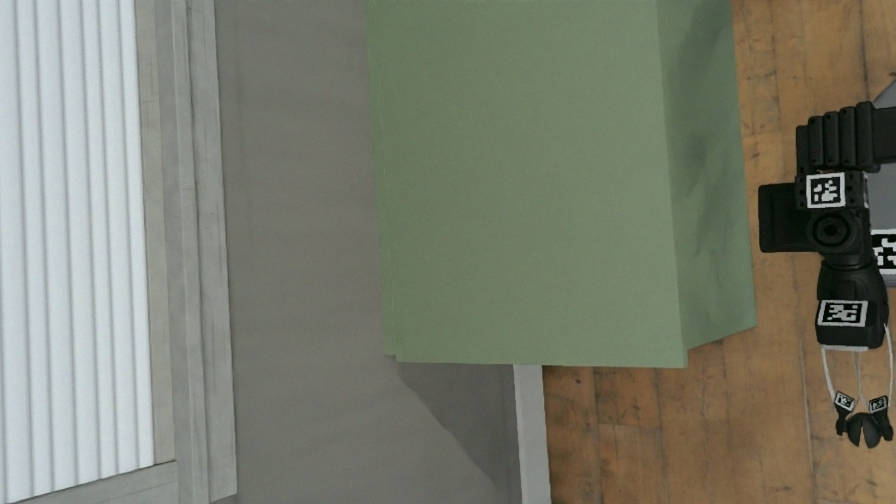

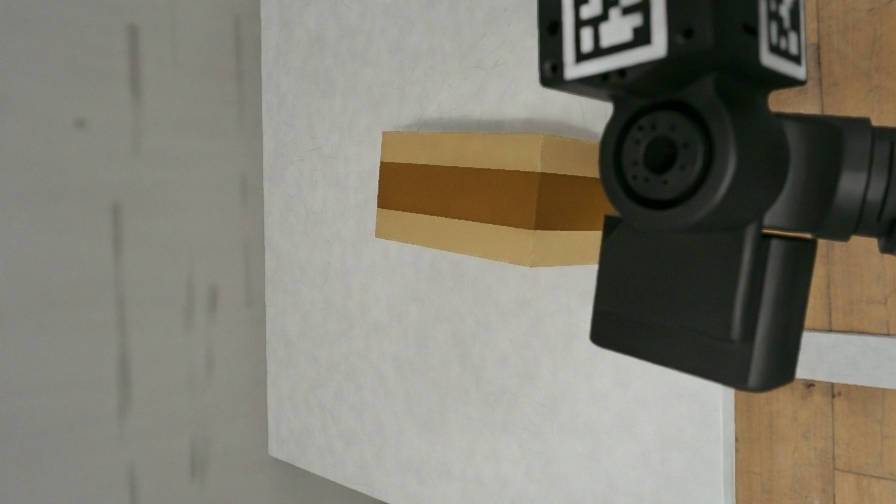

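Emit:
{"method": "execute_actions", "body": {
  "actions": [
    {"r1":{"base":{"rotate_rad":0.025},"joints":{"lift_m":0.27,"wrist_pitch_rad":0}},"r2":{"base":{"translate_m":-0.035},"joints":{"lift_m":1.06,"wrist_yaw_rad":-0.08,"gripper_m":0.179}}}
  ],
  "cameras": []
}}

Emit:
{"method": "execute_actions", "body": {
  "actions": [
    {"r1":{"base":{"translate_m":0.1},"joints":{"arm_m":0.08}},"r2":{"joints":{"arm_m":0.385,"wrist_pitch_rad":-1.57}}}
  ],
  "cameras": ["r2_wrist_camera"]
}}

Emit:
{"method": "execute_actions", "body": {
  "actions": [
    {"r1":{"joints":{"arm_m":0.14},"contact_limits":{"arm_m":12}}}
  ],
  "cameras": ["r1_head_camera"]
}}

Scene clock: 69.73 s.
r1.base_odometry: x=+1.754 y=+0.140 heading=+2.210 (m, m, rad; r1's odometry frame)
r1.turned_by_wheels: +0.025 (rad since the last result)
r1.turned_by_imu: +0.026 (rad since the last result)
r1.base_tilt: forward=+0.8 right=-2.2 (deg)
r1.lidar_m: 2.17 2.24 2.99 2.52 3.07 2.70 2.58 0.49 0.35 0.34 0.35 1.08
r1.head_depth_mm: 715 821 1005 1006 886 1035 1118 / 711 785 999 1001 888 1012 1135 / 706 779 995 1004 886 998 - / 704 779 981 1005 884 980 - / 698 780 979 1005 886 1028 1151 / 696 775 969 1205 1363 1238 1119 / 690 772 963 1184 1361 1238 1141
r1.base_status: done
r1.joint_positions: lift_m=+0.271 arm_m=+0.001 wrist_yaw_rad=+1.571 wrist_pitch_rad=-0.023 wrist_roll_rad=+0.019 gripper_m=+0.000 head_pan_rad=-1.563 head_tilt_rad=-0.889
r1.joint_status: all done
r1.motor_effort: left_wheel=+1(4) right_wheel=+2(5) lift_m=+18(46) arm_m=-2(1) wrist_yaw_rad=-1(2) wrist_pitch_rad=+13(14) wrist_roll_rad=+0(0) gripper_m=-2(2) head_pan_rad=-3(3) head_tilt_rad=-6(6) (%)
r1.hand_pose: x=+0.2342 y=-0.1455 z=+0.3792 quat_wxyz=(+0.501, +0.511, -0.498, +0.489) (m; r1's base frame)
r1.wrist_depth_mm: - - - - - - 731 / - - - - - - 728 / - - - - - - 723 / - - - - - - 721 / - - - - - 969 722 / 781 791 785 752 824 787 723 / 611 627 636 640 650 644 636
r2.base_odometry: x=+0.741 y=-0.964 heading=+1.155 (m, m, rad; r2's odometry frame)
r2.turned_by_wheels: +0.000 (rad since the last result)
r2.turned_by_imu: -0.001 (rad since the last result)
r2.base_tilt: forward=-2.2 right=+0.1 (deg)
r2.lidar_m: 1.55 1.61 2.20 2.29 2.31 3.35 3.22 1.18 1.15 1.11 0.69 1.57
r2.head_depth_mm: - - - - - 608 1176 / - - - - - 1263 1181 / - - - - - 616 1175 / 960 1079 1049 632 617 619 1182 / 958 1081 1074 821 675 619 1185 / 957 1081 1022 825 691 619 1163 / 956 1078 1029 825 693 621 1187
r2.base_status: done
r2.joint_positions: lift_m=+1.060 arm_m=+0.001 wrist_yaw_rad=-0.077 wrist_pitch_rad=-0.420 wrist_roll_rad=-0.013 gripper_m=+0.179 head_pan_rad=-1.563 head_tilt_rad=-0.691
r2.joint_status: all done
r2.motor_effort: left_wheel=-2(8) right_wheel=+2(4) lift_m=+24(23) arm_m=+0(0) wrist_yaw_rad=-2(4) wrist_pitch_rad=+6(7) wrist_roll_rad=+1(1) gripper_m=+0(85) head_pan_rad=-2(4) head_tilt_rad=-3(2) (%)
r2.hand_pose: x=-0.0388 y=-0.3694 z=+1.0719 quat_wxyz=(+0.690, +0.122, -0.692, -0.174) (m; r2's base frame)
r2.wrist_depth_mm: 751 759 768 765 778 771 773 / 807 815 824 841 816 840 835 / 876 899 883 903 929 924 901 / - 953 836 837 852 865 877 / - 700 680 681 687 694 691 / - 566 564 444 571 581 585 / 470 488 476 380 496 495 -
pictures: none
No camera images: the call's "cameras" was empty. Leave "cameras" out to get every camera's image.

Scene clock: 73.77 s.
r1.base_odometry: x=+1.695 y=+0.221 heading=+2.210 (m, m, rad; r1's odometry frame)
r1.turned_by_wheels: +0.000 (rad since the last result)
r1.turned_by_imu: +0.001 (rad since the last result)
r1.base_tilt: forward=+0.8 right=-2.1 (deg)
r1.lidar_m: 2.07 2.14 2.88 2.52 3.08 2.80 2.68 0.49 0.35 0.34 0.80 1.07
r1.head_depth_mm: 711 789 1005 1001 881 1023 1119 / 709 783 993 1005 880 1006 1135 / 706 776 991 1007 887 919 1129 / 700 778 986 1002 897 914 1122 / 698 778 975 1213 1383 1252 1106 / 683 776 964 1198 1365 1240 1120 / 696 803 962 1185 1360 1239 1120
r1.base_status: done
r1.joint_positions: lift_m=+0.271 arm_m=+0.080 wrist_yaw_rad=+1.571 wrist_pitch_rad=-0.023 wrist_roll_rad=+0.019 gripper_m=+0.000 head_pan_rad=-1.563 head_tilt_rad=-0.889
r1.joint_status: all done
r1.motor_effort: left_wheel=+0(5) right_wheel=+1(6) lift_m=+17(18) arm_m=+2(2) wrist_yaw_rad=-1(1) wrist_pitch_rad=+13(13) wrist_roll_rad=+0(0) gripper_m=-2(2) head_pan_rad=-2(2) head_tilt_rad=-5(6) (%)
r1.hand_pose: x=+0.2343 y=-0.2248 z=+0.3793 quat_wxyz=(+0.501, +0.510, -0.499, +0.489) (m; r1's base frame)
r1.wrist_depth_mm: - - - - - 930 630 / - - - - - 962 638 / - - - - - 976 635 / - - - - - 928 637 / - - - - - 904 644 / 793 786 786 744 805 808 634 / 623 640 640 636 634 643 589
r2.base_odometry: x=+0.741 y=-0.964 heading=+1.155 (m, m, rad; r2's odometry frame)
r2.turned_by_wheels: +0.000 (rad since the last result)
r2.turned_by_imu: +0.000 (rad since the last result)
r2.base_tilt: forward=-2.2 right=+0.0 (deg)
r2.lidar_m: 1.55 1.61 2.20 2.29 2.31 3.35 3.21 1.19 1.15 1.10 0.69 1.57
r2.head_depth_mm: 961 1090 1007 815 685 614 1176 / 981 1090 1044 816 684 615 1179 / 977 1106 1011 686 644 617 1180 / 958 1124 1011 649 610 617 1181 / 953 1081 1050 822 676 619 1175 / 955 1078 1026 825 689 621 1157 / 952 1073 1024 828 693 621 1175
r2.base_status: not commanded
r2.joint_positions: lift_m=+1.060 arm_m=+0.385 wrist_yaw_rad=-0.079 wrist_pitch_rad=-1.564 wrist_roll_rad=-0.013 gripper_m=+0.179 head_pan_rad=-1.563 head_tilt_rad=-0.691
r2.joint_status: all done
r2.motor_effort: left_wheel=-1(2) right_wheel=+3(2) lift_m=+23(24) arm_m=+4(5) wrist_yaw_rad=+0(3) wrist_pitch_rad=-2(5) wrist_roll_rad=+1(1) gripper_m=+0(0) head_pan_rad=-3(4) head_tilt_rad=-3(3) (%)
r2.hand_pose: x=-0.0199 y=-0.5072 z=+0.9420 quat_wxyz=(+0.485, +0.481, -0.517, -0.515) (m; r2's base frame)
r2.wrist_depth_mm: 364 358 357 353 351 348 342 / 370 364 361 250 358 353 350 / 378 375 373 254 364 361 360 / 388 385 381 261 375 368 370 / 402 395 390 268 383 383 378 / - 400 403 275 394 394 388 / - - - 408 403 - -
pictures: r2_wrist_camera
camera_calibration (this result's frames):
r2_wrist_camera: T_world_to_cam=[[-0.997219, 0.0384416, -0.0638454, 0.0665384], [0.0282579, 0.987765, 0.15337, 0.394816], [0.06896, 0.151139, -0.986104, 1.17275], [0, 0, 0, 1]] pos_world=[-0.0256759, -0.569791, 1.10015]
Images, in order (width x height): r2_wrist_camera 644x364.

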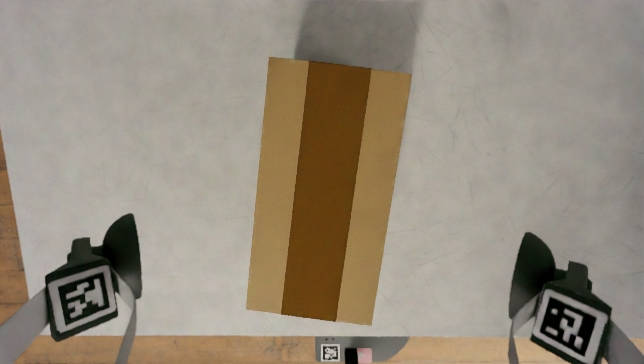

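Scene clock: 75.00 s.
r1.base_odometry: x=+1.695 y=+0.221 heading=+2.209 (m, m, rad; r1's odometry frame)
r1.turned_by_wheels: +0.000 (rad since the last result)
r1.turned_by_imu: +0.000 (rad since the last result)
r1.base_tilt: forward=+0.8 right=-2.1 (deg)
r1.lidar_m: 2.07 2.13 2.88 2.52 3.07 2.79 2.68 0.49 0.35 0.34 0.80 1.08
r1.head_depth_mm: 711 817 1004 1002 883 1028 1124 / 708 782 997 1000 886 1010 1133 / 704 777 988 1002 885 830 1133 / 702 778 979 1004 900 1185 1139 / 699 778 975 1208 1378 1275 1118 / 685 778 969 1200 1360 1240 1118 / 696 808 957 1191 1356 1234 1124
r1.base_status: not commanded
r1.joint_positions: lift_m=+0.271 arm_m=+0.120 wrist_yaw_rad=+1.572 wrist_pitch_rad=-0.023 wrist_roll_rad=+0.019 gripper_m=+0.000 head_pan_rad=-1.563 head_tilt_rad=-0.890
r1.joint_status: arm_m contact_stop (moved +0.040 of +0.060)
r1.on_its_own: arm_m is slack since a contact_stop, until your next command for it (your +0.140 is given up)
r1.motor_effort: left_wheel=+0(1) right_wheel=+3(7) lift_m=+18(19) arm_m=-1(13) wrist_yaw_rad=-2(3) wrist_pitch_rad=+13(13) wrist_roll_rad=+0(0) gripper_m=-1(3) head_pan_rad=-3(2) head_tilt_rad=-5(6) (%)
r1.contact_limits: arm_m 12 (drawing in: default 27, maximum 43; extending or still: default 34, maximum 57)
r1.hand_pose: x=+0.2343 y=-0.2644 z=+0.3793 quat_wxyz=(+0.501, +0.511, -0.498, +0.490) (m; r1's base frame)
r1.wrist_depth_mm: - - - - - 867 592 / - - - - - 880 602 / - - - - - 880 594 / - - - - - 877 613 / - - - - - 848 603 / 791 799 783 773 836 766 600 / 620 619 636 633 641 645 580
r2.base_odometry: x=+0.741 y=-0.964 heading=+1.155 (m, m, rad; r2's odometry frame)
r2.turned_by_wheels: +0.000 (rad since the last result)
r2.turned_by_imu: +0.000 (rad since the last result)
r2.base_tilt: forward=-2.1 right=+0.1 (deg)
r2.lidar_m: 1.55 1.61 2.19 2.29 2.31 3.36 3.22 1.18 1.15 1.11 0.69 1.57
r2.head_depth_mm: 964 1091 1008 813 685 616 1174 / 981 1089 1044 819 686 614 1176 / 977 1105 1013 687 641 616 1177 / 954 1126 1017 651 609 617 1180 / 956 1085 1056 824 674 617 1177 / 956 1073 1018 825 693 620 1158 / 951 1072 1023 825 690 621 1181
r2.base_status: not commanded
r2.joint_positions: lift_m=+1.060 arm_m=+0.385 wrist_yaw_rad=-0.079 wrist_pitch_rad=-1.564 wrist_roll_rad=-0.013 gripper_m=+0.179 head_pan_rad=-1.563 head_tilt_rad=-0.691
r2.joint_status: not commanded
r2.motor_effort: left_wheel=-2(2) right_wheel=+3(2) lift_m=+24(24) arm_m=+4(4) wrist_yaw_rad=-1(2) wrist_pitch_rad=-2(2) wrist_roll_rad=+1(1) gripper_m=+0(1) head_pan_rad=-4(2) head_tilt_rad=-2(2) (%)
r2.hand_pose: x=-0.0199 y=-0.5072 z=+0.9420 quat_wxyz=(+0.485, +0.481, -0.517, -0.515) (m; r2's base frame)
r2.wrist_depth_mm: 360 358 350 352 349 346 342 / 369 367 363 250 353 353 352 / 381 378 370 255 361 364 362 / 389 386 382 261 370 373 367 / 399 395 392 267 383 379 378 / - 406 398 275 394 392 385 / - - - 408 406 - -
pictures: r1_head_camera (sideways: a quarter turn clockwise sets it upright)
camera_calibration (this result's frames):
r1_head_camera: T_world_to_cam=[[0.0318265, 0.801514, -0.597129, 0.795065], [0.998535, -0.0516535, -0.0161124, 0.0182085], [-0.0437581, -0.595741, -0.801983, 0.999005], [0, 0, 0, 1]] pos_world=[0.000228589, -0.0411662, 1.27624]
Images, in order (width x height): r1_head_camera 896x504.

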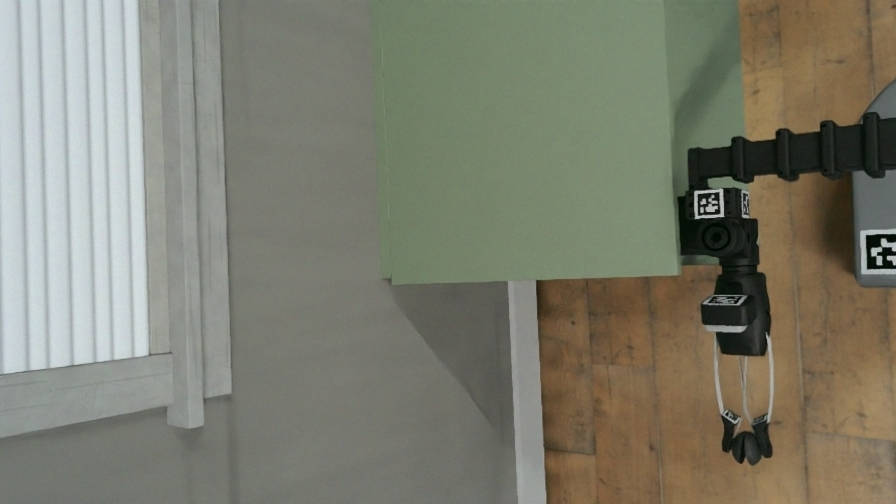

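Emit:
{"method": "execute_actions", "body": {
  "actions": [
    {"r1":{"joints":{"arm_m":0.113,"lift_m":0.30}},"r2":{"base":{"translate_m":0.01},"joints":{"arm_m":0.40,"wrist_yaw_rad":-0.15,"lift_m":1.0}}}
  ],
  "cameras": ["r2_wrist_camera"]
}}

Emit:
{"method": "execute_actions", "body": {
  "actions": [
    {"r1":{"joints":{"lift_m":0.34}},"r2":{"joints":{"lift_m":0.92}}}
  ],
  "cameras": ["r2_wrist_camera","r1_head_camera"]
}}

Scene clock: 84.00 s.
r1.base_odometry: x=+1.695 y=+0.221 heading=+2.210 (m, m, rad; r1's odometry frame)
r1.turned_by_wheels: +0.000 (rad since the last result)
r1.turned_by_imu: +0.001 (rad since the last result)
r1.base_tilt: forward=+0.9 right=-2.1 (deg)
r1.lidar_m: 2.07 2.14 2.88 2.52 3.07 2.79 2.68 0.49 0.35 0.34 0.80 1.08
r1.head_depth_mm: 713 819 1004 1001 877 1032 1115 / 708 781 997 998 879 1009 1135 / 703 775 990 1004 877 817 1134 / 701 775 981 1001 894 1002 1134 / 697 776 975 1211 1381 1271 1118 / 683 776 967 1205 1367 1238 1121 / 694 807 962 1185 1360 1258 1120
r1.base_status: not commanded
r1.joint_positions: lift_m=+0.299 arm_m=+0.113 wrist_yaw_rad=+1.571 wrist_pitch_rad=-0.021 wrist_roll_rad=+0.019 gripper_m=+0.000 head_pan_rad=-1.563 head_tilt_rad=-0.890
r1.joint_status: all done
r1.motor_effort: left_wheel=+1(0) right_wheel=+1(3) lift_m=+69(72) arm_m=+1(3) wrist_yaw_rad=-1(3) wrist_pitch_rad=+12(13) wrist_roll_rad=+0(0) gripper_m=-2(2) head_pan_rad=-2(2) head_tilt_rad=-5(6) (%)
r1.hand_pose: x=+0.2343 y=-0.2578 z=+0.4080 quat_wxyz=(+0.501, +0.510, -0.499, +0.490) (m; r1's base frame)
r1.wrist_depth_mm: - - - - - 852 595 / - - - - - 888 612 / - - - - - 867 599 / - - - - - 873 605 / - - - - - 896 588 / 873 844 848 797 842 802 596 / 671 673 661 659 683 675 582
r2.base_odometry: x=+0.745 y=-0.955 heading=+1.155 (m, m, rad; r2's odometry frame)
r2.turned_by_wheels: +0.000 (rad since the last result)
r2.turned_by_imu: +0.000 (rad since the last result)
r2.base_tilt: forward=-2.2 right=+0.1 (deg)
r2.lidar_m: 1.54 1.60 2.19 2.30 2.30 3.34 3.23 1.19 1.15 0.75 0.68 1.57
r2.head_depth_mm: - 1115 1005 817 684 615 1170 / 981 1090 1008 806 685 615 1176 / - 1100 994 666 638 616 1180 / 960 1059 983 650 612 616 1179 / 953 1082 1019 825 674 619 1185 / 958 1075 1019 823 693 618 1167 / 951 1071 1021 825 693 619 1180
r2.base_status: done
r2.joint_positions: lift_m=+1.000 arm_m=+0.400 wrist_yaw_rad=-0.147 wrist_pitch_rad=-1.565 wrist_roll_rad=-0.013 gripper_m=+0.179 head_pan_rad=-1.563 head_tilt_rad=-0.691
r2.joint_status: all done
r2.motor_effort: left_wheel=-2(4) right_wheel=+2(7) lift_m=+15(23) arm_m=+4(5) wrist_yaw_rad=-4(3) wrist_pitch_rad=-1(2) wrist_roll_rad=+1(1) gripper_m=+0(1) head_pan_rad=-2(4) head_tilt_rad=-3(3) (%)
r2.hand_pose: x=-0.0183 y=-0.5223 z=+0.8826 quat_wxyz=(+0.467, +0.464, -0.533, -0.531) (m; r2's base frame)
r2.wrist_depth_mm: 305 304 300 295 293 292 289 / 311 307 307 193 191 298 296 / 321 316 314 196 196 306 304 / 329 326 323 201 201 313 313 / 337 332 328 206 206 321 319 / 347 345 340 211 212 333 326 / 356 352 347 216 219 339 -
pictures: r2_wrist_camera
camera_calibration (this result's frames):
r2_wrist_camera: T_world_to_cam=[[-0.992282, 0.106293, -0.0638669, 0.100401], [0.095444, 0.983467, 0.153894, 0.417254], [0.0791689, 0.146611, -0.986021, 1.11406], [0, 0, 0, 1]] pos_world=[-0.0283978, -0.584361, 1.04069]
Images, in order (width x height): r2_wrist_camera 644x364.

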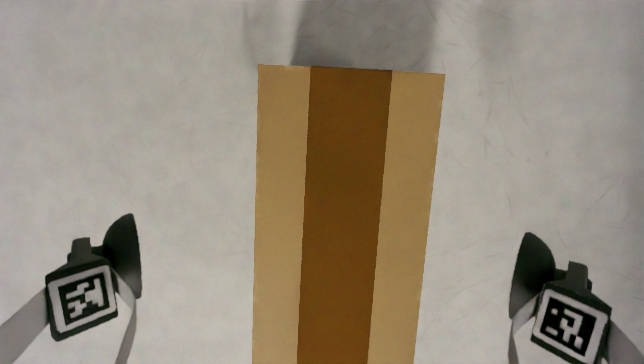

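Scene clock: 85.57 s.
r1.base_odometry: x=+1.695 y=+0.221 heading=+2.210 (m, m, rad; r1's odometry frame)
r1.turned_by_wheels: +0.000 (rad since the last result)
r1.turned_by_imu: +0.000 (rad since the last result)
r1.base_tilt: forward=+0.9 right=-1.9 (deg)
r1.lidar_m: 2.07 2.14 2.88 2.52 3.06 2.80 2.68 0.49 0.35 0.34 0.80 1.08
r1.head_depth_mm: 713 818 1002 982 842 1029 1118 / 709 784 996 981 839 1004 1140 / 703 777 991 987 843 933 1137 / 701 776 982 989 863 1183 1137 / 696 774 974 1211 1386 1276 1122 / 683 776 967 1205 1372 1239 1119 / 694 806 958 1195 1361 1255 1119
r1.base_status: not commanded
r1.joint_positions: lift_m=+0.339 arm_m=+0.113 wrist_yaw_rad=+1.571 wrist_pitch_rad=-0.021 wrist_roll_rad=+0.019 gripper_m=+0.000 head_pan_rad=-1.563 head_tilt_rad=-0.890
r1.joint_status: all done
r1.motor_effort: left_wheel=+1(1) right_wheel=+1(1) lift_m=+69(69) arm_m=+2(1) wrist_yaw_rad=-1(1) wrist_pitch_rad=+12(12) wrist_roll_rad=+0(0) gripper_m=-2(2) head_pan_rad=-1(3) head_tilt_rad=-5(5) (%)
r1.hand_pose: x=+0.2343 y=-0.2578 z=+0.4480 quat_wxyz=(+0.501, +0.510, -0.499, +0.490) (m; r1's base frame)
r1.wrist_depth_mm: - - - - - 885 605 / - - - - - 887 614 / - - - - - 844 601 / - - - - - 887 588 / - - - - - 896 608 / 917 949 874 895 911 860 595 / 697 721 767 735 739 743 595
r2.base_odometry: x=+0.745 y=-0.955 heading=+1.155 (m, m, rad; r2's odometry frame)
r2.turned_by_wheels: +0.000 (rad since the last result)
r2.turned_by_imu: +0.000 (rad since the last result)
r2.base_tilt: forward=-2.1 right=+0.1 (deg)
r2.lidar_m: 1.54 1.60 2.19 2.29 2.31 3.35 3.22 1.19 1.15 0.75 0.68 1.57
r2.head_depth_mm: 965 - - 814 688 614 1178 / 947 1128 1009 841 685 615 1179 / 930 - 1013 669 636 616 1182 / 956 1085 1029 652 611 619 1182 / 957 1083 1021 824 674 617 1181 / 956 1079 1023 824 690 619 1166 / 951 1072 1021 827 691 621 1184
r2.base_status: not commanded
r2.joint_positions: lift_m=+0.920 arm_m=+0.400 wrist_yaw_rad=-0.147 wrist_pitch_rad=-1.565 wrist_roll_rad=-0.013 gripper_m=+0.179 head_pan_rad=-1.563 head_tilt_rad=-0.691
r2.joint_status: all done
r2.motor_effort: left_wheel=-2(2) right_wheel=+2(2) lift_m=+15(15) arm_m=+4(4) wrist_yaw_rad=-3(2) wrist_pitch_rad=-2(2) wrist_roll_rad=+1(1) gripper_m=+1(0) head_pan_rad=-3(3) head_tilt_rad=-3(3) (%)
r2.hand_pose: x=-0.0183 y=-0.5223 z=+0.8026 quat_wxyz=(+0.467, +0.464, -0.533, -0.531) (m; r2's base frame)
r2.wrist_depth_mm: 229 226 222 113 218 217 217 / 234 232 117 114 114 114 221 / 239 238 120 118 116 117 228 / 246 243 123 120 119 232 234 / 253 251 125 124 122 123 240 / - 256 129 127 126 187 245 / 269 264 133 130 129 253 -
pictures: r1_head_camera (sideways: a quarter turn clockwise sets it upright), r2_wrist_camera
camera_calibration (this result's frames):
r1_head_camera: T_world_to_cam=[[0.0318519, 0.801796, -0.596749, 0.79457], [0.998533, -0.0516802, -0.0161405, 0.0182451], [-0.0437814, -0.595359, -0.802266, 0.999373], [0, 0, 0, 1]] pos_world=[0.000227084, -0.0411538, 1.27622]
r2_wrist_camera: T_world_to_cam=[[-0.992282, 0.106293, -0.0638669, 0.0952919], [0.0954437, 0.983467, 0.153894, 0.429565], [0.0791689, 0.146611, -0.986021, 1.03519], [0, 0, 0, 1]] pos_world=[-0.0283978, -0.584362, 0.960699]
Images, in order (width x height): r1_head_camera 896x504, r2_wrist_camera 644x364.

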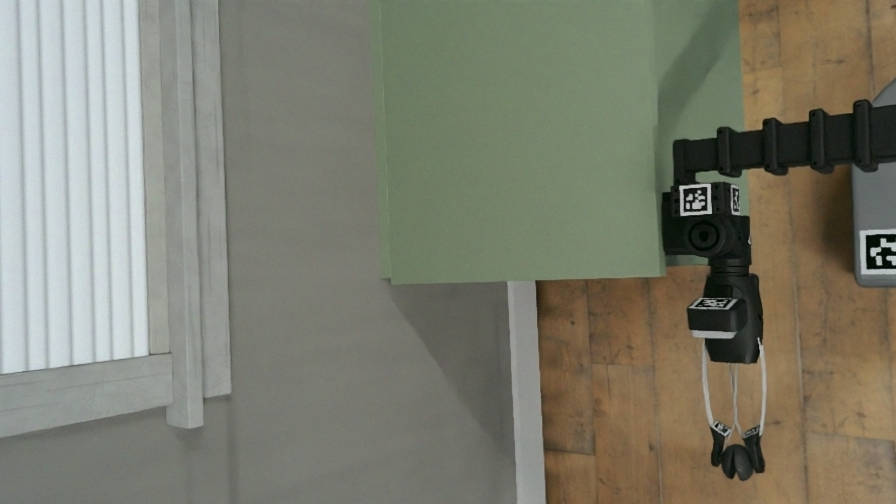

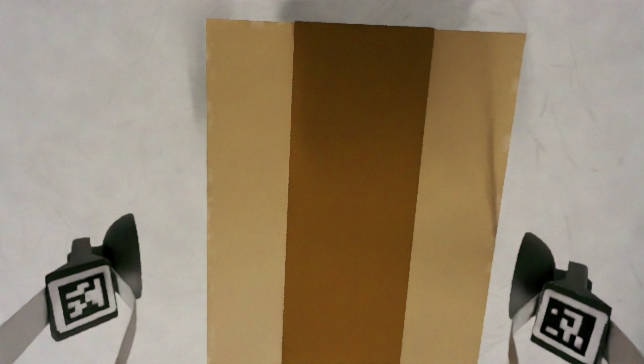

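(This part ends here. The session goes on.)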